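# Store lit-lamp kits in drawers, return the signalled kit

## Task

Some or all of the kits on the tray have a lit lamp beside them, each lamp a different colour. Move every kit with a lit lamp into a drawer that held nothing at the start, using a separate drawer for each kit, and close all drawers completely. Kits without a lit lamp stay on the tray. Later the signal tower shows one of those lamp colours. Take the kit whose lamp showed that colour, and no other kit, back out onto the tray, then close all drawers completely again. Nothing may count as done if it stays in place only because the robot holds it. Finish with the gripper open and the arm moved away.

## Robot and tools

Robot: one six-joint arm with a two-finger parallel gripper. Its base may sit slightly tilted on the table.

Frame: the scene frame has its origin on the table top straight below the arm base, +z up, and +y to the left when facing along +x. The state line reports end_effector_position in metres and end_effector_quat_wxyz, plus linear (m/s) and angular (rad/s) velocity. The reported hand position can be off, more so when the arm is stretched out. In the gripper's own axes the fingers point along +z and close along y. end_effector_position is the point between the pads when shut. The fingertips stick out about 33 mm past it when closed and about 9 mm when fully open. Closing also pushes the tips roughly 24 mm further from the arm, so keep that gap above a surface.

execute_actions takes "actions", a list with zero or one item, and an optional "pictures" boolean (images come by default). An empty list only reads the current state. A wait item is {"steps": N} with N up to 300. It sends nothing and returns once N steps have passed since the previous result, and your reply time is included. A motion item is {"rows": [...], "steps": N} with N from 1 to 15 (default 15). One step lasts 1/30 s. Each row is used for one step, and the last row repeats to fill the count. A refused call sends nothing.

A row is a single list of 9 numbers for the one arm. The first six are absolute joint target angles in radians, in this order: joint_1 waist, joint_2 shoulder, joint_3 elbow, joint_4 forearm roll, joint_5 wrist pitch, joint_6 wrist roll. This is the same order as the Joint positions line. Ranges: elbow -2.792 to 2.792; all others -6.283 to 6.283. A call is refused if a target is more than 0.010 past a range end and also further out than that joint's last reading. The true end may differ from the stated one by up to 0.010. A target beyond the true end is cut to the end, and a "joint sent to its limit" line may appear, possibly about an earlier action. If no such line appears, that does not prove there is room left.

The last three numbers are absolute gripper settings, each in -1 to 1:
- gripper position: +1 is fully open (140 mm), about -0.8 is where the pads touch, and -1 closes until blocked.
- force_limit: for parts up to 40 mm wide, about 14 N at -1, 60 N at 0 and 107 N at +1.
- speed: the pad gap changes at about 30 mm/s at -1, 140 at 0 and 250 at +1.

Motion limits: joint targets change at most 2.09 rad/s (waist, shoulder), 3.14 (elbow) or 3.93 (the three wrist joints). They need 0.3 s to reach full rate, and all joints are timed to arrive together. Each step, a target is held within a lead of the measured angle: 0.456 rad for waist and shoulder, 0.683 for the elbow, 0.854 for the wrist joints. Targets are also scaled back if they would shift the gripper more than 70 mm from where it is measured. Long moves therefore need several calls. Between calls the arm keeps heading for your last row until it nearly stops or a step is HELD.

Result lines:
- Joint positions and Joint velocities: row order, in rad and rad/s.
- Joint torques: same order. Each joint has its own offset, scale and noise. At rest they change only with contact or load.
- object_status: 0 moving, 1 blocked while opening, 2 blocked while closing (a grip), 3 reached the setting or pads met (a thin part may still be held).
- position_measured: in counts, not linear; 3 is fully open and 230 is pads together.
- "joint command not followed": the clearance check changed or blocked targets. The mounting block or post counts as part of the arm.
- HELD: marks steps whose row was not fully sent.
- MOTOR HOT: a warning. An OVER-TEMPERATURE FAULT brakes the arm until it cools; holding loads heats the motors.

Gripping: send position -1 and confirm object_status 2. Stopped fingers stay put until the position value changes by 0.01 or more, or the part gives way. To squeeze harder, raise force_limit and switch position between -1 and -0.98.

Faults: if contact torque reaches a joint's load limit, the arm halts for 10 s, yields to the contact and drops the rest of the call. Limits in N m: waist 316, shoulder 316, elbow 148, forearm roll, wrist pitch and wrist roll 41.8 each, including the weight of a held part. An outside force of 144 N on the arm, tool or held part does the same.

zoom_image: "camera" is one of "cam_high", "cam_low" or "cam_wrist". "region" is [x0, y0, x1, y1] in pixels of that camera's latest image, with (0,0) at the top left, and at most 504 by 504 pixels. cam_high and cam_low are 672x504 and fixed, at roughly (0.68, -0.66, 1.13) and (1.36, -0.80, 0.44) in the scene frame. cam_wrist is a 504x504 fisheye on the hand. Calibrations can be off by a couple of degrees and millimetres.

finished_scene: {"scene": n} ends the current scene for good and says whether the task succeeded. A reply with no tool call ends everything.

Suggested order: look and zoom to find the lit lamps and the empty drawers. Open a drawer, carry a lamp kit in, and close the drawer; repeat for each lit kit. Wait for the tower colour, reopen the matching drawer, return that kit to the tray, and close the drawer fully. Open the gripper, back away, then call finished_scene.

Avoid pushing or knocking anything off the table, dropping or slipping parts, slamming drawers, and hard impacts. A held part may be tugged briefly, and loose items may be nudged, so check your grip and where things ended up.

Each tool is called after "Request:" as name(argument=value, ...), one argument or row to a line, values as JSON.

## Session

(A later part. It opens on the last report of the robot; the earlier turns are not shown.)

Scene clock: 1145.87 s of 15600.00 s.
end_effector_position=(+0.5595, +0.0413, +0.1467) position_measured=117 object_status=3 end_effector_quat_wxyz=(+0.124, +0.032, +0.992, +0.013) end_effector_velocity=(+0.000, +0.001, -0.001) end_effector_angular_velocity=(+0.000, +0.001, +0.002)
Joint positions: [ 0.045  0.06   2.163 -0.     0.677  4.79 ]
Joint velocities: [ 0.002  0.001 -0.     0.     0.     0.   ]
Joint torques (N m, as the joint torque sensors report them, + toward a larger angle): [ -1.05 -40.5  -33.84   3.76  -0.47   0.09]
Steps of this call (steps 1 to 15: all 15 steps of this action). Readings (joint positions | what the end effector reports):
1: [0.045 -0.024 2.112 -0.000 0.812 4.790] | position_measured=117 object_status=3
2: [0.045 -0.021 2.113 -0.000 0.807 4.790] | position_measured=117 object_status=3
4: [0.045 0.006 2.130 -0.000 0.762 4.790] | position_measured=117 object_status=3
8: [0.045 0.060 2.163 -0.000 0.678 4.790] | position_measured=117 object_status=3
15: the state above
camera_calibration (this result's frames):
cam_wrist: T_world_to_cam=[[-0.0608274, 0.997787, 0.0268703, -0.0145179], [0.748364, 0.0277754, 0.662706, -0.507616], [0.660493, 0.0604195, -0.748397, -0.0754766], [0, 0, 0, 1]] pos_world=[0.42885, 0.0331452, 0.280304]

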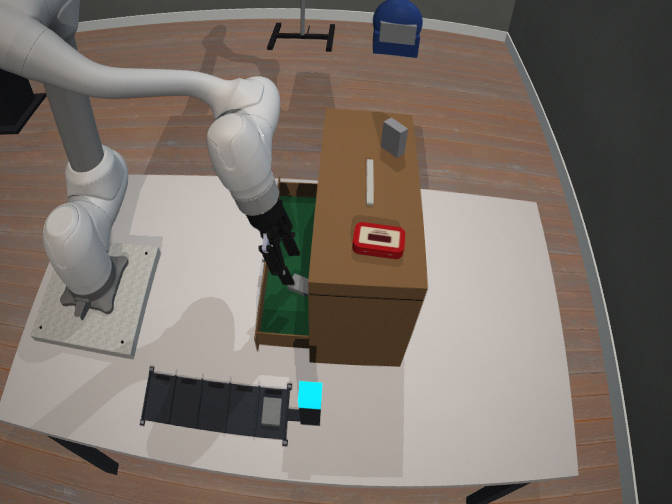

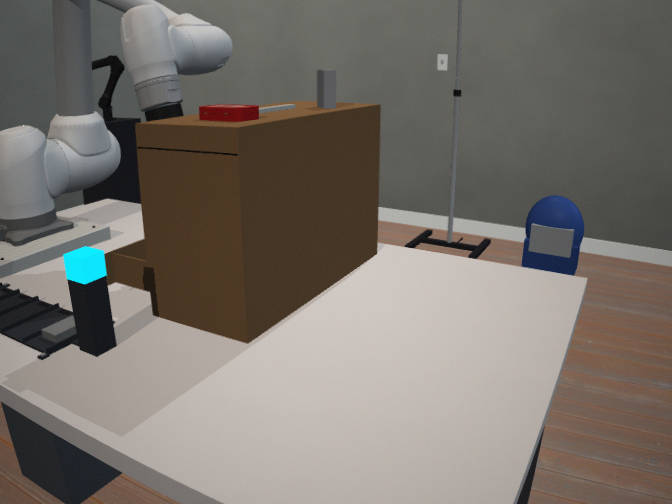

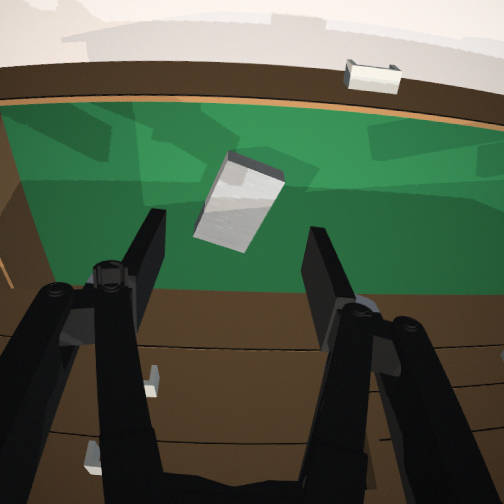

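Request:
execute_actions(
  actions=[
    {"rows":[[0.045,0.09,2.172,0,0.638,4.79,0.1,0.3,0.3],[0.045,0.12,2.18,0,0.6,4.79,0.1,0.3,0.3],[0.045,0.14,2.186,0,0.574,4.79,0.1,0.3,0.3]],"steps":15},
  ],
)

Scene clock: 1152.87 s of 15600.00 s.
end_effector_position=(+0.5720, +0.0422, +0.0979) position_measured=117 object_status=3 end_effector_quat_wxyz=(+0.124, +0.032, +0.992, +0.013) end_effector_velocity=(-0.001, -0.000, -0.000) end_effector_angular_velocity=(+0.000, +0.002, -0.001)
Joint positions: [ 0.045  0.14   2.186 -0.     0.574  4.79 ]
Joint velocities: [-0.001  0.     0.     0.     0.002 -0.   ]
Joint torques (N m, as the joint torque sensors report them, + toward a larger angle): [  0.41 -45.67 -31.19   3.41  -0.52   0.05]
Steps of this call (steps 1 to 15: the robot went on to your last target; steps 16 to 90: nothing new was sent; then 3.50 s passed at rest; steps 91 to 105: all 15 steps of this action). Readings (joint positions | what the end effector reports):
91: [0.045 0.060 2.163 -0.000 0.677 4.790] | position_measured=117 object_status=3
92: [0.045 0.063 2.163 -0.000 0.673 4.790] | position_measured=117 object_status=3
94: [0.045 0.090 2.172 -0.000 0.637 4.790] | position_measured=117 object_status=3
98: [0.045 0.140 2.186 -0.000 0.575 4.790] | position_measured=117 object_status=3
105: the state above
camera_calibration (this result's frames):
cam_wrist: T_world_to_cam=[[-0.060966, 0.997778, 0.0268712, -0.0133606], [0.748383, 0.0278809, 0.66268, -0.484687], [0.660458, 0.0605109, -0.74842, -0.120235], [0, 0, 0, 1]] pos_world=[0.441327, 0.03412, 0.231565]

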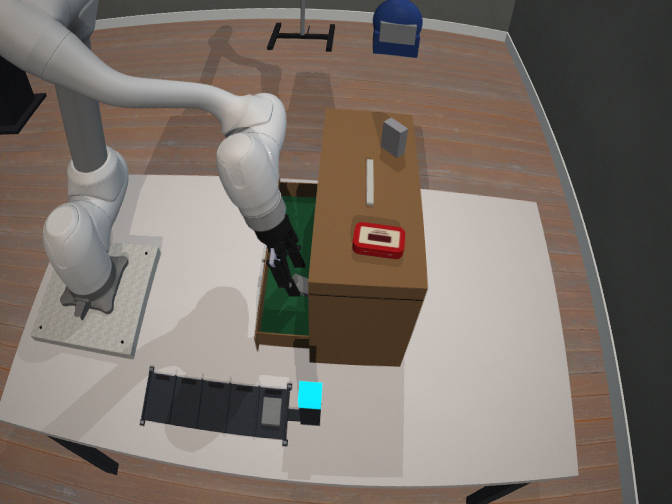

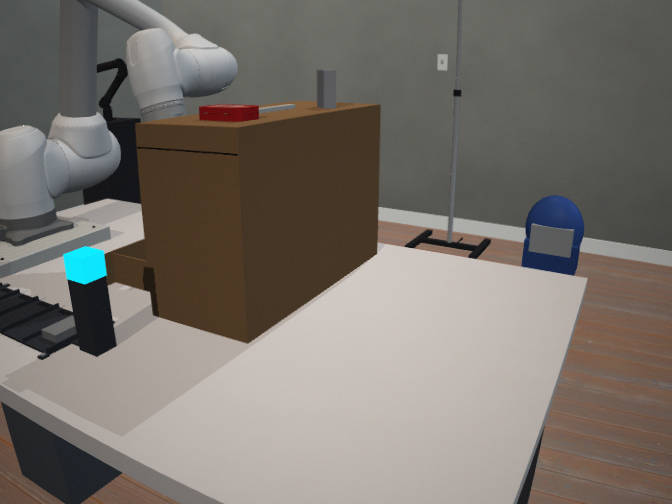

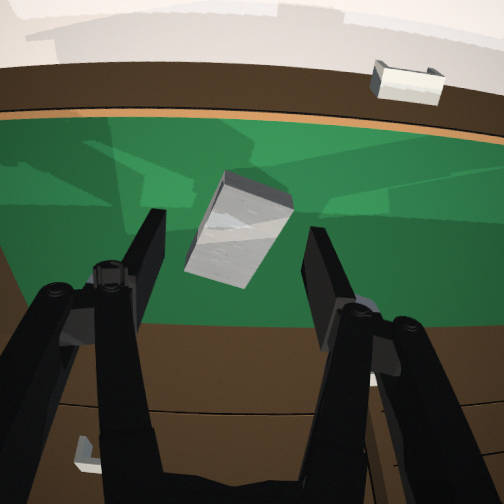

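Request:
execute_actions(
  actions=[
    {"rows":[[0.045,0.152,2.193,0,0.555,4.79,0.1,0.3,0.3],[0.045,0.164,2.2,0,0.536,4.79,0.1,0.3,0.3],[0.045,0.176,2.207,0,0.517,4.79,0.1,0.3,0.3],[0.045,0.183,2.211,0,0.506,4.79,0.1,0.3,0.3],[0.045,0.189,2.214,0,0.497,4.79,0.1,0.3,0.3]],"steps":15},
  ],
  pictures=false,
)

Request:
execute_actions(
  actions=[
    {"rows":[[0.045,0.189,2.214,0,0.497,4.79,-1,0.5,-0.3]],"steps":15},
  ],
  pictures=false,
)

Request:
execute_actions(
  actions=[
    {"steps":20},
  ],
)

Scene clock: 1168.07 s of 15600.00 s.
end_effector_position=(+0.5772, +0.0427, +0.0685) position_measured=117 object_status=3 end_effector_quat_wxyz=(+0.129, +0.032, +0.991, +0.013) end_effector_velocity=(+0.000, -0.000, -0.000) end_effector_angular_velocity=(+0.000, -0.000, -0.001)
Joint positions: [ 0.045  0.185  2.207 -0.     0.498  4.79 ]
Joint velocities: [-0.     0.    -0.    -0.    -0.001  0.001]
Joint torques (N m, as the joint torque sensors report them, + toward a larger angle): [ -1.28 -33.48 -19.97   3.9    0.3    0.28]
FORCE FAULT: contact force on the arm reached its limit, and the arm stopped for 10 seconds. The contact can be on any part of the arm, not only on its tool. The arm's remaining commands of this call were not run. The arm holds still and accepts commands again. Move the arm away from the contact; if what it grips holds it there, let go first. Pushing or pulling that hard again can fault the arm again.
The stop began at step 99 of this call (marked STOPPED below). From that step on the arm followed nothing that you had sent. 7 steps, steps kept back included, did not run and will not run. Nothing is kept back now, and the robot has no last target.
Steps of this call (steps 1 to 15: the robot went on to your last target; steps 16 to 90: nothing new was sent; then 1.90 s passed at rest; steps 91 to 98: the first 8 steps of this action; steps 99 to 399: the stop). Readings (joint positions | what the end effector reports):
91: [0.045 0.140 2.186 -0.000 0.574 4.790] | position_measured=117 object_status=3
92: [0.045 0.143 2.187 -0.000 0.569 4.790] | position_measured=117 object_status=3
94: [0.045 0.161 2.198 -0.000 0.541 4.790] | position_measured=117 object_status=3
98: [0.045 0.187 2.210 -0.000 0.498 4.790] | position_measured=117 object_status=3
99: [0.045 0.186 2.209 -0.000 0.498 4.790] | position_measured=117 object_status=3 STOPPED
399: the state above

Scene clock: 1168.10 s of 15600.00 s.
end_effector_position=(+0.5773, +0.0427, +0.0686) position_measured=117 object_status=3 end_effector_quat_wxyz=(+0.129, +0.032, +0.991, +0.013) end_effector_velocity=(+0.000, -0.000, +0.001) end_effector_angular_velocity=(+0.000, -0.002, -0.001)
Joint positions: [ 0.045  0.185  2.207 -0.     0.498  4.79 ]
Joint velocities: [-0.    -0.002 -0.     0.     0.    -0.   ]
Joint torques (N m, as the joint torque sensors report them, + toward a larger angle): [  0.32 -34.47 -20.73   3.72   0.19   0.22]
A stop began in an earlier call of the same reply, so what this call sent did not run. Send another action.
Steps of this call (step 1: nothing new was sent). Readings (joint positions | what the end effector reports):
1: the state above

Scene clock: 1168.13 s of 15600.00 s.
end_effector_position=(+0.5773, +0.0427, +0.0686) position_measured=117 object_status=3 end_effector_quat_wxyz=(+0.129, +0.032, +0.991, +0.013) end_effector_velocity=(-0.000, +0.000, -0.000) end_effector_angular_velocity=(-0.000, +0.001, +0.001)
Joint positions: [ 0.045  0.185  2.207 -0.     0.498  4.79 ]
Joint velocities: [ 0.  0.  0. -0.  0. -0.]
Joint torques (N m, as the joint torque sensors report them, + toward a larger angle): [ -0.67 -35.47 -21.08   3.92   0.38   0.33]
A stop began in an earlier call of the same reply, so what this call sent did not run. Send another action.
Steps of this call (step 1: nothing new was sent). Readings (joint positions | what the end effector reports):
1: the state above
camera_calibration (this result's frames):
cam_wrist: T_world_to_cam=[[-0.0610028, 0.997789, 0.0263693, -0.0126579], [0.741074, 0.0275785, 0.670857, -0.46549], [0.668647, 0.0604657, -0.741118, -0.150942], [0, 0, 0, 1]] pos_world=[0.445117, 0.0345943, 0.200745]

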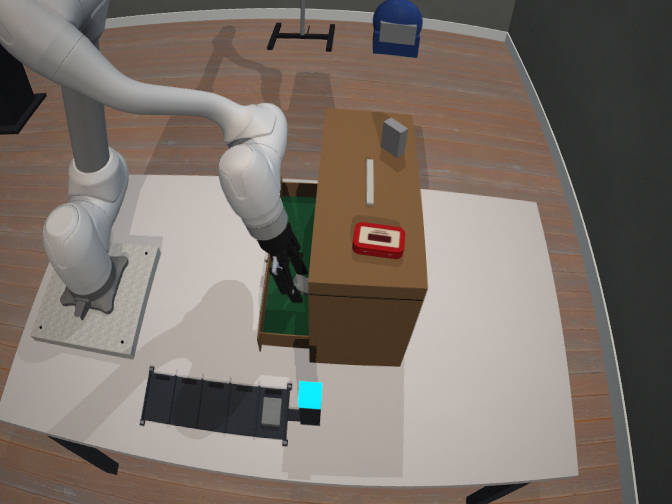

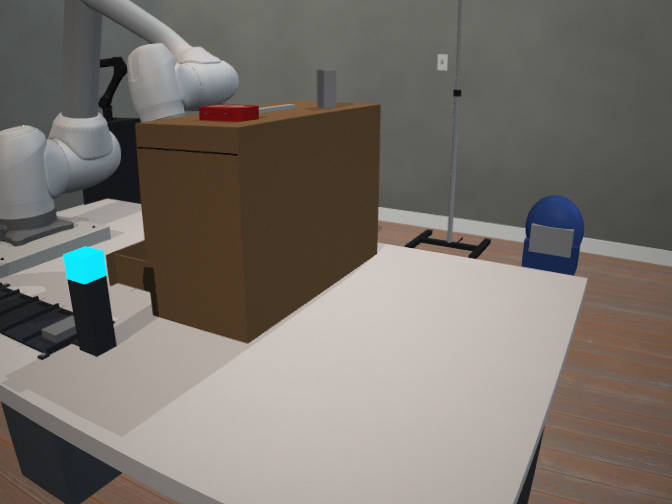

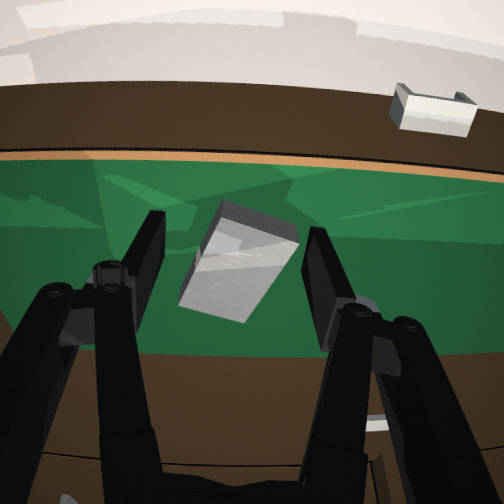

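Request:
execute_actions(
  actions=[
    {"rows":[[0.045,0.12,2.2,0,0.55,4.79,0.1,0.3,0.3],[0.045,0.12,2.2,0,0.55,4.79,0.1,0.3,0.3],[0.045,0.12,2.2,0,0.55,4.79,0.1,0.3,0.3],[0.045,0.12,2.2,0,0.55,4.79,0.1,0.3,0.3],[0.045,0.12,2.2,0,0.55,4.79,0.1,0.3,0.3],[0.045,0.045,2.292,0,0.363,4.79,0.1,0.3,0.3]],"steps":15},
  ],
  pictures=false,
)

Request:
execute_actions(
  actions=[
    {"rows":[[0.045,0.065,2.302,0,0.333,4.79,0.1,0.3,0.3],[0.045,0.085,2.312,0,0.303,4.79,0.1,0.3,0.3],[0.045,0.105,2.322,0,0.273,4.79,0.1,0.3,0.3],[0.045,0.115,2.327,0,0.258,4.79,0.1,0.3,0.3],[0.045,0.125,2.332,0,0.243,4.79,0.1,0.3,0.3]],"steps":15},
  ],
)

Scene clock: 1176.07 s of 15600.00 s.
end_effector_position=(+0.5715, +0.0418, +0.1210) position_measured=117 object_status=3 end_effector_quat_wxyz=(+0.222, +0.032, +0.974, +0.018) end_effector_velocity=(+0.003, -0.000, +0.002) end_effector_angular_velocity=(+0.000, -0.010, -0.001)
Joint positions: [ 0.045  0.045  2.292 -0.     0.363  4.79 ]
Joint velocities: [-0.001 -0.    -0.     0.    -0.009  0.   ]
Joint torques (N m, as the joint torque sensors report them, + toward a larger angle): [ -0.95 -35.28 -30.     3.76  -1.3    0.09]
Steps of this call (steps 1 to 90: nothing new was sent; then 4.43 s passed at rest; steps 91 to 105: all 15 steps of this action). Readings (joint positions | what the end effector reports):
91: [0.045 0.185 2.207 -0.000 0.498 4.790] | position_measured=117 object_status=3
92: [0.045 0.182 2.207 -0.000 0.499 4.790] | position_measured=117 object_status=3
94: [0.045 0.155 2.204 -0.000 0.522 4.790] | position_measured=117 object_status=3
98: [0.045 0.102 2.212 -0.000 0.533 4.790] | position_measured=117 object_status=3
105: the state above

Scene clock: 1176.57 s of 15600.00 s.
end_effector_position=(+0.5721, +0.0426, +0.0716) position_measured=117 object_status=3 end_effector_quat_wxyz=(+0.222, +0.032, +0.974, +0.018) end_effector_velocity=(-0.000, +0.000, -0.000) end_effector_angular_velocity=(+0.000, +0.001, +0.000)
Joint positions: [ 0.045  0.125  2.332 -0.     0.243  4.79 ]
Joint velocities: [ 0.     0.     0.    -0.     0.001  0.   ]
Joint torques (N m, as the joint torque sensors report them, + toward a larger angle): [ -0.71 -41.02 -27.55   2.91  -1.07  -0.05]
Steps of this call (steps 1 to 15: all 15 steps of this action). Readings (joint positions | what the end effector reports):
1: [0.045 0.045 2.292 -0.000 0.363 4.790] | position_measured=117 object_status=3
2: [0.045 0.048 2.293 -0.000 0.358 4.790] | position_measured=117 object_status=3
4: [0.045 0.073 2.306 -0.000 0.320 4.790] | position_measured=117 object_status=3
8: [0.045 0.123 2.331 -0.000 0.246 4.790] | position_measured=117 object_status=3
15: the state above
camera_calibration (this result's frames):
cam_wrist: T_world_to_cam=[[-0.0623532, 0.9979, 0.0175403, -0.0115297], [0.601874, 0.0235769, 0.798243, -0.392978], [0.796153, 0.0603301, -0.60208, -0.228164], [0, 0, 0, 1]] pos_world=[0.417458, 0.0345358, 0.176521]

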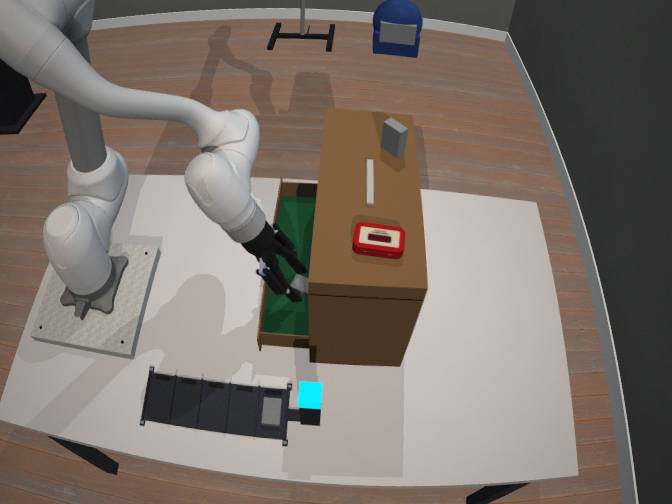

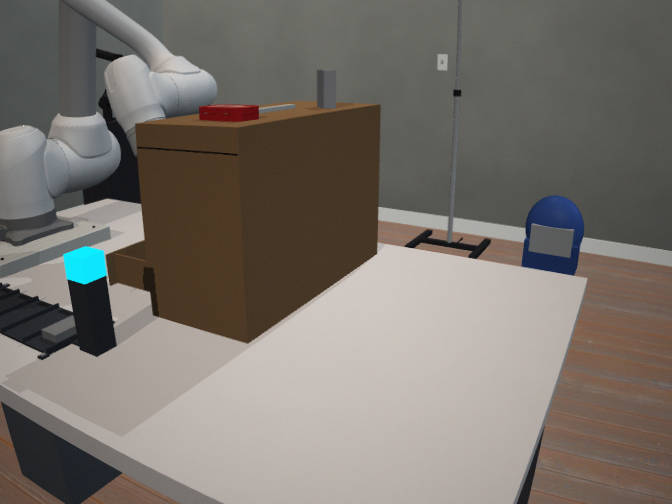

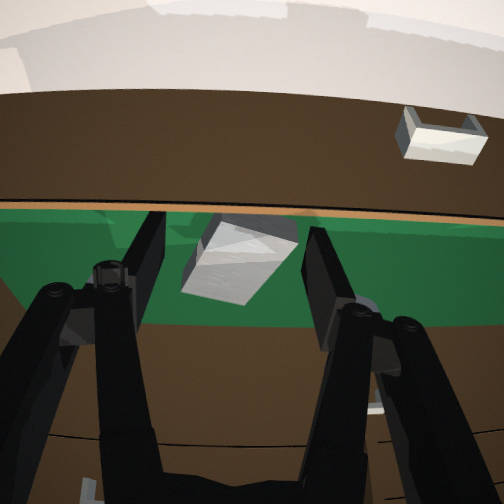

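Request:
execute_actions(
  actions=[
    {"rows":[[0.045,0.131,2.335,0,0.234,4.79,0.1,0.3,0.3],[0.045,0.137,2.338,0,0.225,4.79,0.1,0.3,0.3],[0.045,0.141,2.34,0,0.219,4.79,0.1,0.3,0.3]],"steps":10},
  ],
  pictures=false,
)

Request:
execute_actions(
  actions=[
    {"rows":[[0.045,0.141,2.34,0,0.219,4.79,-1,0.5,-0.3]],"steps":15},
  ],
  pictures=false,
)

Request:
execute_actions(
  actions=[
    {"steps":20},
  ],
)

Scene clock: 1192.43 s of 15600.00 s.
end_effector_position=(+0.5784, +0.0427, +0.0696) position_measured=117 object_status=3 end_effector_quat_wxyz=(+0.229, +0.032, +0.973, +0.018) end_effector_velocity=(+0.000, +0.000, -0.000) end_effector_angular_velocity=(-0.001, -0.001, +0.002)
Joint positions: [ 0.045  0.135  2.332 -0.     0.219  4.79 ]
Joint velocities: [ 0.001  0.001 -0.    -0.    -0.001 -0.001]
Joint torques (N m, as the joint torque sensors report them, + toward a larger angle): [ -1.56 -27.52 -17.08   3.42   1.81   0.45]
FORCE FAULT: contact force on the arm reached its limit, and the arm stopped for 10 seconds. The contact can be on any part of the arm, not only on its tool. The arm's remaining commands of this call were not run. The arm holds still and accepts commands again. Move the arm away from the contact; if what it grips holds it there, let go first. Pushing or pulling that hard again can fault the arm again.
The stop began at step 96 of this call (marked STOPPED below). From that step on the arm followed nothing that you had sent. 5 steps, steps kept back included, did not run and will not run. Nothing is kept back now, and the robot has no last target.
Steps of this call (steps 1 to 15: the robot went on to your last target; steps 16 to 90: nothing new was sent; then 2.67 s passed at rest; steps 91 to 95: the first 5 steps of this action; steps 96 to 396: the stop). Readings (joint positions | what the end effector reports):
91: [0.045 0.125 2.332 -0.000 0.243 4.790] | position_measured=117 object_status=3
92: [0.045 0.127 2.333 -0.000 0.239 4.790] | position_measured=117 object_status=3
94: [0.045 0.136 2.336 -0.000 0.224 4.790] | position_measured=117 object_status=3
96: [0.045 0.135 2.333 -0.000 0.219 4.790] | position_measured=117 object_status=3 STOPPED
98: [0.045 0.135 2.332 -0.000 0.219 4.790] | position_measured=117 object_status=3
396: the state above

Scene clock: 1192.47 s of 15600.00 s.
end_effector_position=(+0.5784, +0.0427, +0.0697) position_measured=117 object_status=3 end_effector_quat_wxyz=(+0.229, +0.032, +0.973, +0.018) end_effector_velocity=(+0.001, -0.000, +0.002) end_effector_angular_velocity=(+0.000, -0.004, -0.001)
Joint positions: [ 0.045  0.135  2.331 -0.     0.219  4.79 ]
Joint velocities: [-0.    -0.002 -0.001  0.    -0.001  0.   ]
Joint torques (N m, as the joint torque sensors report them, + toward a larger angle): [ -0.99 -28.32 -18.06   3.32   1.36   0.46]
A stop began in an earlier call of the same reply, so what this call sent did not run. Send another action.
Steps of this call (step 1: nothing new was sent). Readings (joint positions | what the end effector reports):
1: the state above

Scene clock: 1192.50 s of 15600.00 s.
end_effector_position=(+0.5784, +0.0427, +0.0697) position_measured=117 object_status=3 end_effector_quat_wxyz=(+0.229, +0.032, +0.973, +0.018) end_effector_velocity=(+0.000, -0.000, +0.000) end_effector_angular_velocity=(+0.000, -0.001, -0.001)
Joint positions: [ 0.045  0.135  2.331 -0.     0.219  4.79 ]
Joint velocities: [-0.    -0.    -0.     0.001 -0.001 -0.001]
Joint torques (N m, as the joint torque sensors report them, + toward a larger angle): [ -2.11 -28.67 -18.03   3.4    1.47   0.48]
A stop began in an earlier call of the same reply, so what this call sent did not run. Send another action.
Steps of this call (step 1: nothing new was sent). Readings (joint positions | what the end effector reports):
1: the state above
camera_calibration (this result's frames):
cam_wrist: T_world_to_cam=[[-0.0625312, 0.997902, 0.0168008, -0.0110998], [0.590151, 0.0233945, 0.806954, -0.389114], [0.804867, 0.0603748, -0.590376, -0.240194], [0, 0, 0, 1]] pos_world=[0.422266, 0.0346813, 0.172379]

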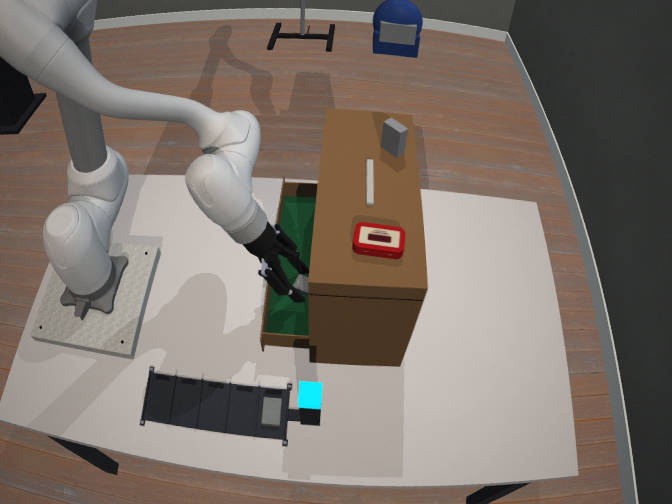

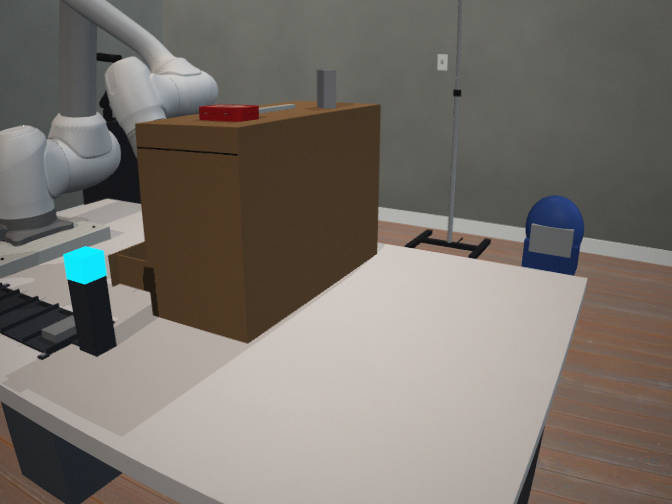

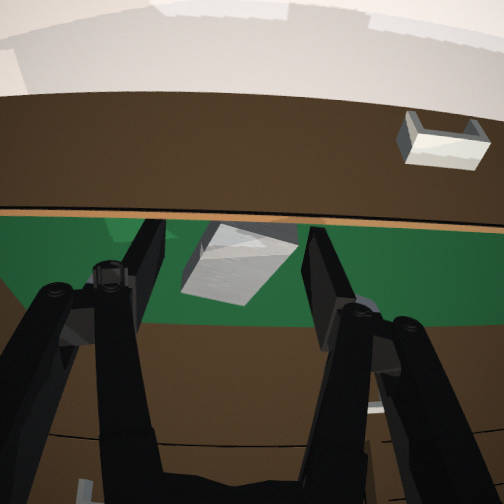

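Request:
execute_actions(
  actions=[
    {"rows":[[0.045,0.104,2.322,0,0.274,4.79,0.1,0.5,-0.3],[0.045,0.104,2.322,0,0.274,4.79,0.1,0.5,-0.3],[0.045,0.104,2.322,0,0.274,4.79,0.1,0.5,-0.3],[0.045,0.104,2.322,0,0.274,4.79,0.1,0.5,-0.3],[0.045,0.104,2.322,0,0.274,4.79,0.1,0.5,-0.3],[0.045,0.104,2.322,0,0.274,4.79,-1,0.5,-0.3]],"steps":15},
  ],
  pictures=false,
)

Request:
execute_actions(
  actions=[
    {"steps":25},
  ],
)

Scene clock: 1198.60 s of 15600.00 s.
end_effector_position=(+0.5723, +0.0424, +0.0841) position_measured=165 object_status=0 end_effector_quat_wxyz=(+0.222, +0.032, +0.974, +0.018) end_effector_velocity=(-0.001, -0.000, -0.000) end_effector_angular_velocity=(+0.000, +0.002, -0.001)
Joint positions: [ 0.045  0.104  2.322 -0.     0.274  4.79 ]
Joint velocities: [ 0.    -0.    -0.    -0.     0.003  0.001]
Joint torques (N m, as the joint torque sensors report them, + toward a larger angle): [ -1.9  -37.09 -28.06   2.98  -1.01   0.24]
Steps of this call (steps 1 to 90: nothing new was sent; then 2.60 s passed at rest; steps 91 to 105: all 15 steps of this action). Readings (joint positions | what the end effector reports):
91: [0.045 0.135 2.332 -0.000 0.219 4.790] | position_measured=117 object_status=3
92: [0.045 0.132 2.331 -0.000 0.224 4.790] | position_measured=117 object_status=3
94: [0.045 0.111 2.325 -0.000 0.262 4.790] | position_measured=117 object_status=3
98: [0.045 0.104 2.322 -0.000 0.274 4.790] | position_measured=124 object_status=0
105: the state above

Scene clock: 1199.43 s of 15600.00 s.
end_effector_position=(+0.5723, +0.0424, +0.0842) position_measured=234 object_status=3 end_effector_quat_wxyz=(+0.222, +0.032, +0.974, +0.018) end_effector_velocity=(-0.000, +0.000, -0.000) end_effector_angular_velocity=(+0.000, -0.000, +0.000)
Joint positions: [ 0.045  0.104  2.322 -0.     0.274  4.79 ]
Joint velocities: [ 0.     0.     0.001  0.    -0.001 -0.   ]
Joint torques (N m, as the joint torque sensors report them, + toward a larger angle): [ -1.87 -31.44 -23.57   2.88   0.42   0.06]
Steps of this call (steps 1 to 15: the robot went on to your last target; steps 16 to 25: nothing new was sent). Readings (joint positions | what the end effector reports):
1: [0.045 0.104 2.322 -0.000 0.274 4.790] | position_measured=170 object_status=0
2: [0.045 0.104 2.322 -0.000 0.274 4.790] | position_measured=176 object_status=0
4: [0.045 0.104 2.322 -0.000 0.274 4.790] | position_measured=188 object_status=0
8: [0.045 0.104 2.322 -0.000 0.274 4.790] | position_measured=211 object_status=0
25: the state above
The arm was judged still, so your last target was given up. Only a new action makes it travel on or press farther. Fingers that are still opening or closing keep moving.
camera_calibration (this result's frames):
cam_wrist: T_world_to_cam=[[-0.0624084, 0.997897, 0.0175379, -0.0115503], [0.601926, 0.0236162, 0.798202, -0.403192], [0.796109, 0.0603711, -0.602134, -0.220692], [0, 0, 0, 1]] pos_world=[0.417666, 0.0343713, 0.189145]

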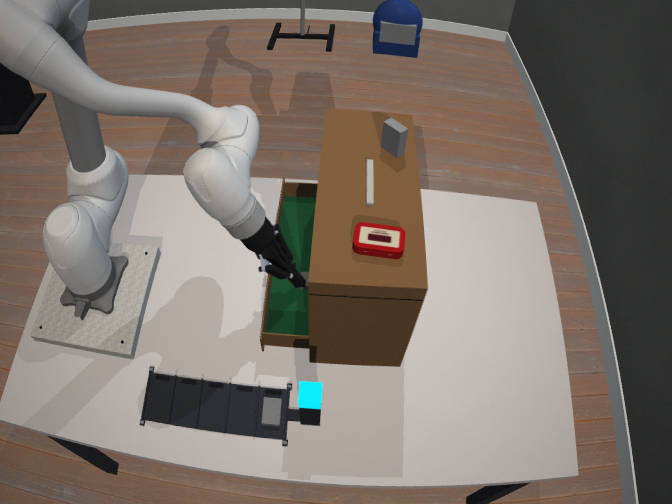

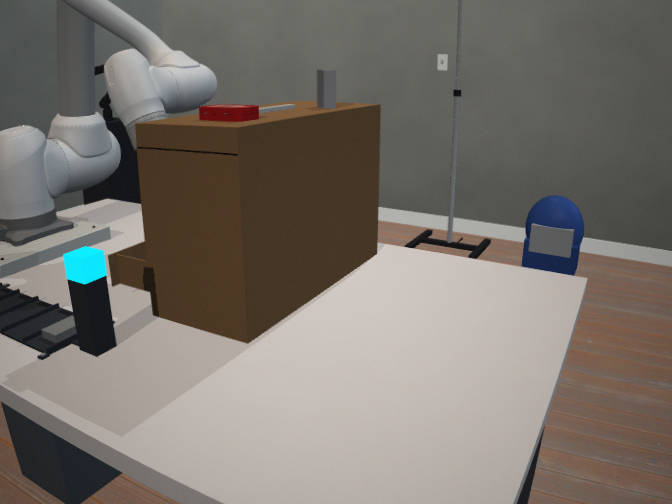

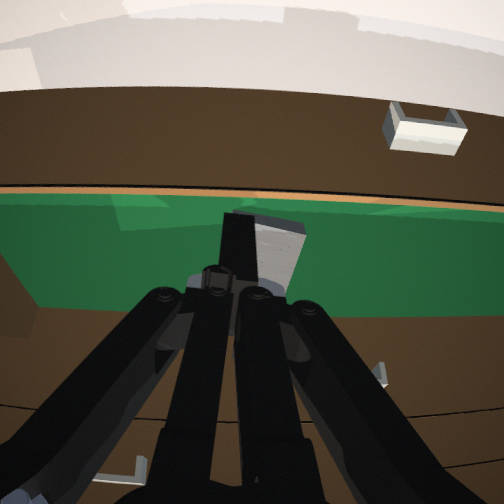

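Request:
execute_actions(
  actions=[
    {"rows":[[0.045,0.085,2.312,0,0.303,4.79,-1,0.5,0.3],[0.045,0.085,2.312,0,0.303,4.79,-1,0.5,0.3],[0.045,0.085,2.312,0,0.303,4.79,-1,0.5,0.3],[0.045,0.085,2.312,0,0.303,4.79,-1,0.5,0.3],[0.066,0.085,2.312,0,0.303,4.81,0.45,0.5,0.5]],"steps":15},
  ],
  pictures=false,
)

Request:
execute_actions(
  actions=[
    {"rows":[[0.066,0.095,2.317,0,0.288,4.81,0.45,0.5,0.5],[0.066,0.105,2.322,0,0.273,4.81,0.45,0.5,0.5],[0.066,0.115,2.327,0,0.258,4.81,0.45,0.5,0.5],[0.066,0.125,2.332,0,0.243,4.81,0.45,0.5,0.5]],"steps":15},
  ],
)

Scene clock: 1205.73 s of 15600.00 s.
end_effector_position=(+0.5715, +0.0542, +0.0962) position_measured=136 object_status=0 end_effector_quat_wxyz=(+0.222, +0.032, +0.974, +0.022) end_effector_velocity=(-0.000, +0.001, +0.000) end_effector_angular_velocity=(+0.000, +0.000, +0.002)
Joint positions: [0.066 0.085 2.312 0.    0.303 4.81 ]
Joint velocities: [ 0.002 -0.001 -0.     0.     0.001 -0.   ]
Joint torques (N m, as the joint torque sensors report them, + toward a larger angle): [ -0.69 -37.88 -29.37   3.13  -0.94   0.15]
Steps of this call (steps 1 to 90: nothing new was sent; then 2.80 s passed at rest; steps 91 to 105: all 15 steps of this action). Readings (joint positions | what the end effector reports):
91: [0.045 0.104 2.322 0.000 0.274 4.790] | position_measured=234 object_status=3
92: [0.045 0.101 2.321 -0.000 0.279 4.790] | position_measured=234 object_status=3
94: [0.045 0.087 2.313 0.000 0.300 4.790] | position_measured=234 object_status=3
98: [0.063 0.085 2.312 0.000 0.303 4.807] | position_measured=211 object_status=0
105: the state above

Scene clock: 1206.23 s of 15600.00 s.
end_effector_position=(+0.5710, +0.0546, +0.0717) position_measured=72 object_status=3 end_effector_quat_wxyz=(+0.222, +0.032, +0.974, +0.022) end_effector_velocity=(-0.001, -0.000, -0.000) end_effector_angular_velocity=(+0.000, +0.002, -0.001)
Joint positions: [0.066 0.125 2.332 0.    0.243 4.81 ]
Joint velocities: [-0.001 -0.     0.     0.001  0.001 -0.   ]
Joint torques (N m, as the joint torque sensors report them, + toward a larger angle): [ -1.3  -41.   -27.82   2.98  -1.1    0.14]
Steps of this call (steps 1 to 15: all 15 steps of this action). Readings (joint positions | what the end effector reports):
1: [0.066 0.085 2.312 0.000 0.303 4.810] | position_measured=125 object_status=0
2: [0.066 0.088 2.313 0.000 0.299 4.810] | position_measured=115 object_status=0
4: [0.066 0.103 2.321 0.000 0.276 4.810] | position_measured=94 object_status=0
8: [0.066 0.125 2.332 0.000 0.244 4.810] | position_measured=72 object_status=0
15: the state above
camera_calibration (this result's frames):
cam_wrist: T_world_to_cam=[[-0.0652767, 0.997525, 0.0261135, -0.0225193], [0.602035, 0.0184994, 0.798255, -0.39252], [0.795797, 0.0678287, -0.601753, -0.22819], [0, 0, 0, 1]] pos_world=[0.416434, 0.0452027, 0.176606]

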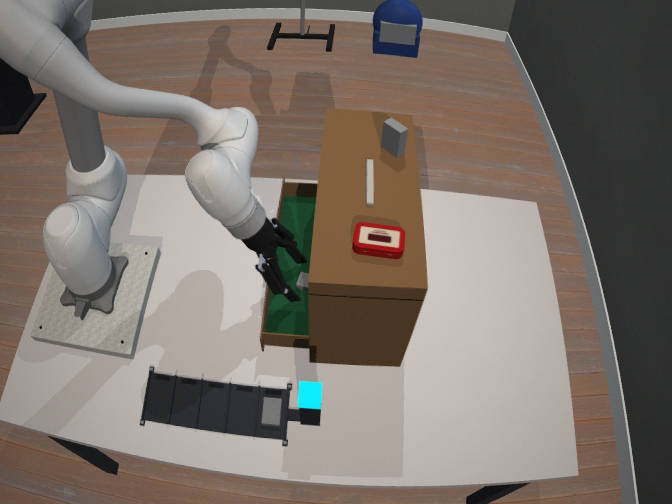

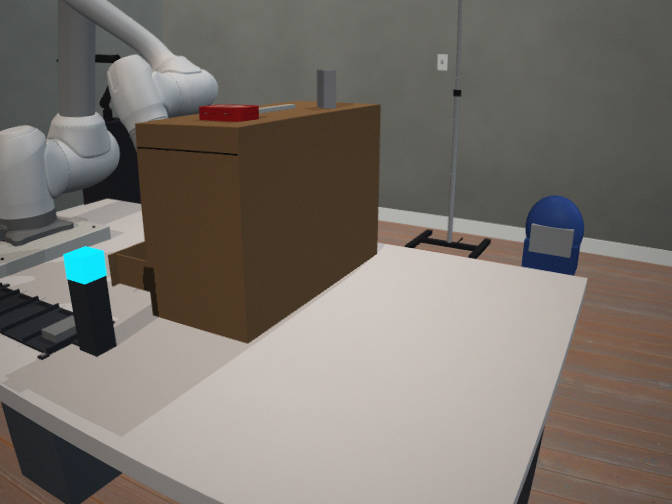

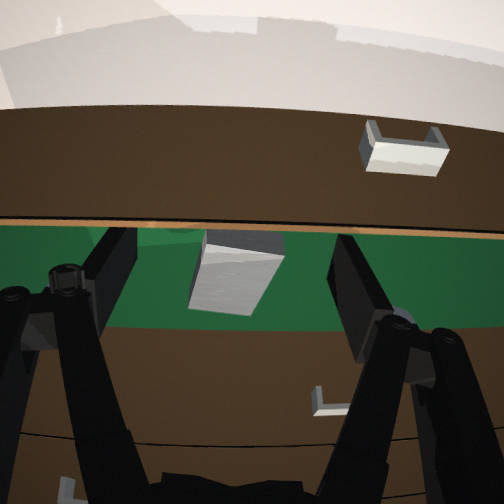

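Request:
execute_actions(
  actions=[
    {"rows":[[0.066,0.045,2.292,0,0.363,4.81,-1,0.5,0.8],[0.066,0.045,2.292,0,0.363,4.81,-1,0.5,0.8],[0.066,0.045,2.292,0,0.363,4.81,-1,0.5,0.8],[0.066,0.045,2.292,0,0.363,4.81,-1,0.5,0.8],[0.066,0.03,2.2,0,0.6,4.81,-1,0.5,0.8],[0.066,0.03,2.2,0,0.6,4.81,-1,0.5,0.8],[0.066,0.03,2.2,0,0.6,4.81,-1,0.5,0.8],[0.066,0.105,2.038,0,0.999,4.81,-1,0.5,0.8]],"steps":15},
  ],
  pictures=false,
)

Request:
execute_actions(
  actions=[
    {"steps":20},
  ],
  pictures=false,
)

Request:
execute_actions(
  actions=[
    {"rows":[[0.066,0.13,2.06,0,0.95,4.81,-1,0.5,0.8],[0.066,0.155,2.08,0,0.905,4.81,-1,0.5,0.8],[0.066,0.182,2.1025,0,0.857,4.81,-1,0.5,0.8]],"steps":15},
  ],
)

Scene clock: 1221.40 s of 15600.00 s.
end_effector_position=(+0.5362, +0.0519, +0.1712) position_measured=234 object_status=0 end_effector_quat_wxyz=(+0.026, +0.031, +0.999, +0.009) end_effector_velocity=(-0.094, -0.003, -0.022) end_effector_angular_velocity=(-0.038, +1.044, +0.016)
Joint positions: [ 0.066  0.089  2.057 -0.     0.951  4.81 ]
Joint velocities: [ 0.001  0.394 -0.427 -0.     1.079 -0.   ]
Joint torques (N m, as the joint torque sensors report them, + toward a larger angle): [  4.41 -61.21 -27.31   2.94   0.12   0.21]
Steps of this call (steps 1 to 15: the robot went on to your last target; steps 16 to 90: nothing new was sent; then 11.67 s passed at rest; steps 91 to 105: all 15 steps of this action). Readings (joint positions | what the end effector reports):
91: [0.066 0.125 2.332 -0.000 0.243 4.810] | position_measured=72 object_status=0
92: [0.066 0.122 2.331 -0.000 0.247 4.810] | position_measured=76 object_status=0
94: [0.066 0.095 2.317 -0.000 0.289 4.810] | position_measured=101 object_status=0
98: [0.066 0.037 2.256 -0.000 0.462 4.810] | position_measured=150 object_status=0
105: the state above

Scene clock: 1222.07 s of 15600.00 s.
end_effector_position=(+0.5321, +0.0518, +0.1712) position_measured=234 object_status=3 end_effector_quat_wxyz=(+0.003, +0.031, +0.999, +0.008) end_effector_velocity=(+0.000, +0.000, -0.000) end_effector_angular_velocity=(+0.000, -0.001, -0.001)
Joint positions: [ 0.066  0.105  2.038 -0.     0.999  4.81 ]
Joint velocities: [-0.     0.    -0.     0.    -0.001  0.001]
Joint torques (N m, as the joint torque sensors report them, + toward a larger angle): [ -1.17 -46.29 -34.63   4.01   0.18   0.08]
Steps of this call (steps 1 to 20: the robot went on to your last target). Readings (joint positions | what the end effector reports):
1: [0.066 0.099 2.046 -0.000 0.980 4.810] | position_measured=234 object_status=0
2: [0.066 0.104 2.040 -0.000 0.995 4.810] | position_measured=234 object_status=0
4: [0.066 0.105 2.038 -0.000 0.999 4.810] | position_measured=234 object_status=0
8: [0.066 0.105 2.038 -0.000 0.999 4.810] | position_measured=234 object_status=3
20: the state above

Scene clock: 1222.57 s of 15600.00 s.
end_effector_position=(+0.5327, +0.0529, +0.1012) position_measured=234 object_status=3 end_effector_quat_wxyz=(+0.004, +0.031, +0.999, +0.008) end_effector_velocity=(+0.001, +0.000, -0.000) end_effector_angular_velocity=(-0.001, -0.003, +0.002)
Joint positions: [0.066 0.182 2.102 0.    0.857 4.81 ]
Joint velocities: [ 0.001  0.    -0.    -0.002 -0.003  0.001]
Joint torques (N m, as the joint torque sensors report them, + toward a larger angle): [ -0.44 -49.37 -31.51   3.51  -0.02   0.22]
Steps of this call (steps 1 to 15: all 15 steps of this action). Readings (joint positions | what the end effector reports):
1: [0.066 0.105 2.038 -0.000 0.999 4.810] | position_measured=234 object_status=3
2: [0.066 0.108 2.040 0.000 0.994 4.810] | position_measured=234 object_status=3
4: [0.066 0.134 2.063 0.000 0.942 4.810] | position_measured=234 object_status=3
8: [0.066 0.182 2.102 0.000 0.858 4.810] | position_measured=234 object_status=3
15: the state above
camera_calibration (this result's frames):
cam_wrist: T_world_to_cam=[[-0.0576274, 0.99763, 0.0376044, -0.0292997], [0.88493, 0.0336082, 0.46451, -0.510759], [0.462145, 0.0600458, -0.884769, 0.0269856], [0, 0, 0, 1]] pos_world=[0.437826, 0.0447756, 0.26223]

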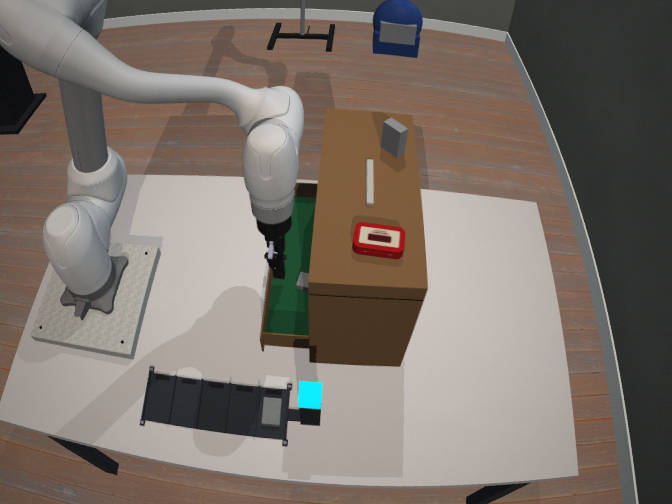

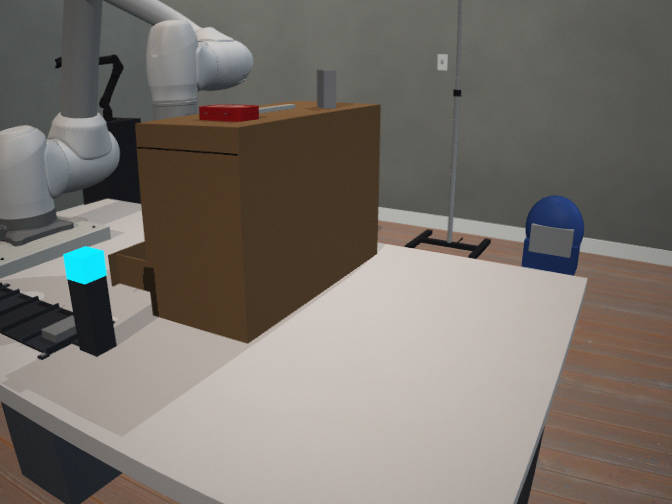

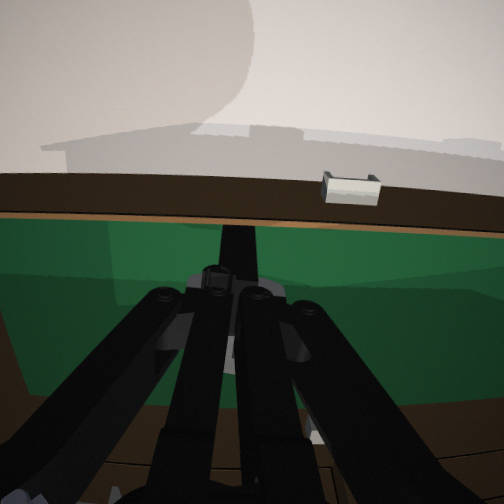

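Pull slowly to ~.49 then .47.

Request:
execute_actions(
  actions=[
    {"rows":[[0.066,0.175,2.111,0,0.855,4.81,-1,0.5,0.8],[0.066,0.168,2.12,0,0.854,4.81,-1,0.5,0.8],[0.066,0.161,2.129,0,0.852,4.81,-1,0.5,0.8],[0.066,0.154,2.138,0,0.851,4.81,-1,0.5,0.8],[0.066,0.147,2.146,0,0.849,4.81,-1,0.5,0.8],[0.066,0.14,2.155,0,0.848,4.81,-1,0.5,0.8],[0.066,0.132,2.164,0,0.846,4.81,-1,0.5,0.8],[0.066,0.125,2.173,0,0.845,4.81,-1,0.5,0.8],[0.066,0.117,2.1816,0,0.843,4.81,-1,0.5,0.8]],"steps":15},
  ],
  pictures=false,
)

Request:
execute_actions(
  actions=[
    {"rows":[[0.066,0.11,2.19,0,0.842,4.81,-1,0.5,0.8],[0.066,0.102,2.199,0,0.841,4.81,-1,0.5,0.8],[0.066,0.095,2.207,0,0.84,4.81,-1,0.5,0.8],[0.066,0.087,2.216,0,0.839,4.81,-1,0.5,0.8]],"steps":10},
  ],
)

Scene clock: 1228.43 s of 15600.00 s.
end_effector_position=(+0.4877, +0.0511, +0.1008) position_measured=234 object_status=3 end_effector_quat_wxyz=(+0.004, +0.031, +0.999, +0.008) end_effector_velocity=(-0.000, +0.000, +0.000) end_effector_angular_velocity=(+0.000, -0.002, +0.000)
Joint positions: [ 0.066  0.117  2.181 -0.     0.843  4.81 ]
Joint velocities: [ 0.    -0.002  0.001 -0.    -0.002 -0.   ]
Joint torques (N m, as the joint torque sensors report them, + toward a larger angle): [ -1.13 -43.38 -31.49   3.47   0.1    0.09]
Steps of this call (steps 1 to 15: the robot went on to your last target; steps 16 to 90: nothing new was sent; then 2.37 s passed at rest; steps 91 to 105: all 15 steps of this action). Readings (joint positions | what the end effector reports):
91: [0.066 0.182 2.103 -0.000 0.857 4.810] | position_measured=234 object_status=3
92: [0.066 0.180 2.105 0.000 0.856 4.810] | position_measured=234 object_status=3
94: [0.066 0.168 2.119 -0.000 0.854 4.810] | position_measured=234 object_status=3
98: [0.066 0.141 2.154 -0.000 0.848 4.810] | position_measured=234 object_status=3
105: the state above

Scene clock: 1228.77 s of 15600.00 s.
end_effector_position=(+0.4675, +0.0504, +0.1007) position_measured=234 object_status=3 end_effector_quat_wxyz=(+0.003, +0.031, +0.999, +0.008) end_effector_velocity=(-0.000, -0.001, +0.000) end_effector_angular_velocity=(-0.001, -0.001, -0.001)
Joint positions: [ 0.066  0.087  2.216 -0.     0.839  4.81 ]
Joint velocities: [-0.002 -0.001  0.001 -0.001 -0.     0.   ]
Joint torques (N m, as the joint torque sensors report them, + toward a larger angle): [ -0.94 -40.34 -31.     3.47   0.13   0.25]
Steps of this call (steps 1 to 10: all 10 steps of this action). Readings (joint positions | what the end effector reports):
1: [0.066 0.117 2.182 -0.000 0.843 4.810] | position_measured=234 object_status=3
2: [0.066 0.115 2.184 -0.000 0.842 4.810] | position_measured=234 object_status=3
4: [0.066 0.103 2.198 -0.000 0.841 4.810] | position_measured=234 object_status=3
8: [0.066 0.087 2.216 -0.000 0.839 4.810] | position_measured=234 object_status=3
10: the state above
camera_calibration (this result's frames):
cam_wrist: T_world_to_cam=[[-0.0576268, 0.997635, 0.0374632, -0.030568], [0.885259, 0.0337161, 0.463876, -0.452759], [0.461515, 0.0598963, -0.885108, 0.0571823], [0, 0, 0, 1]] pos_world=[0.372656, 0.0423359, 0.261781]

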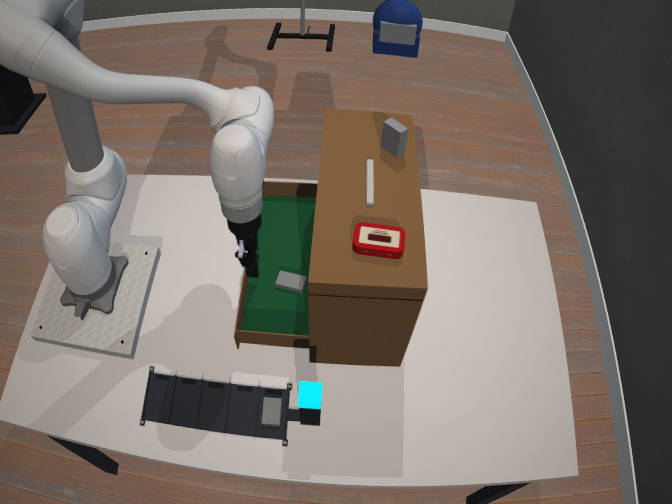

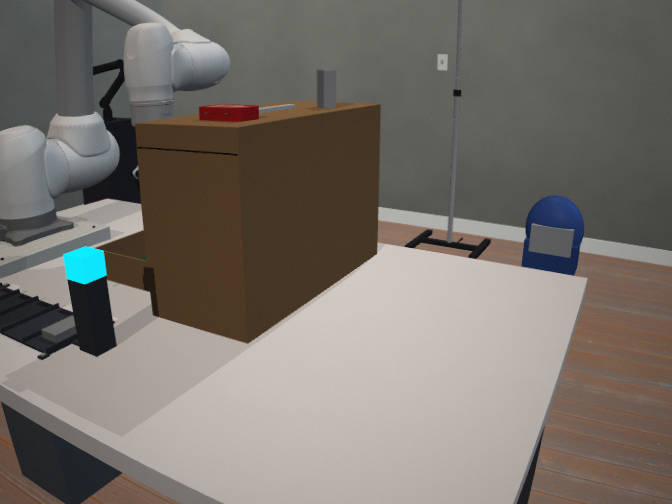

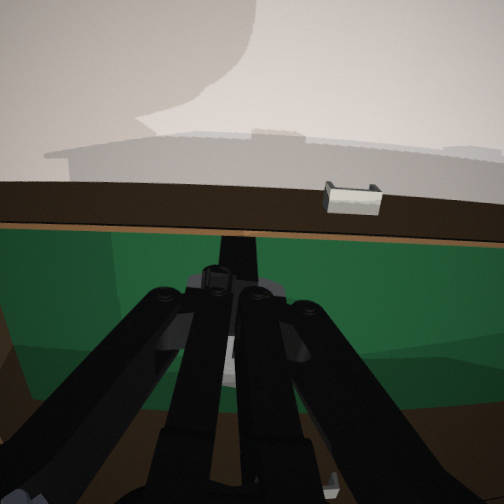

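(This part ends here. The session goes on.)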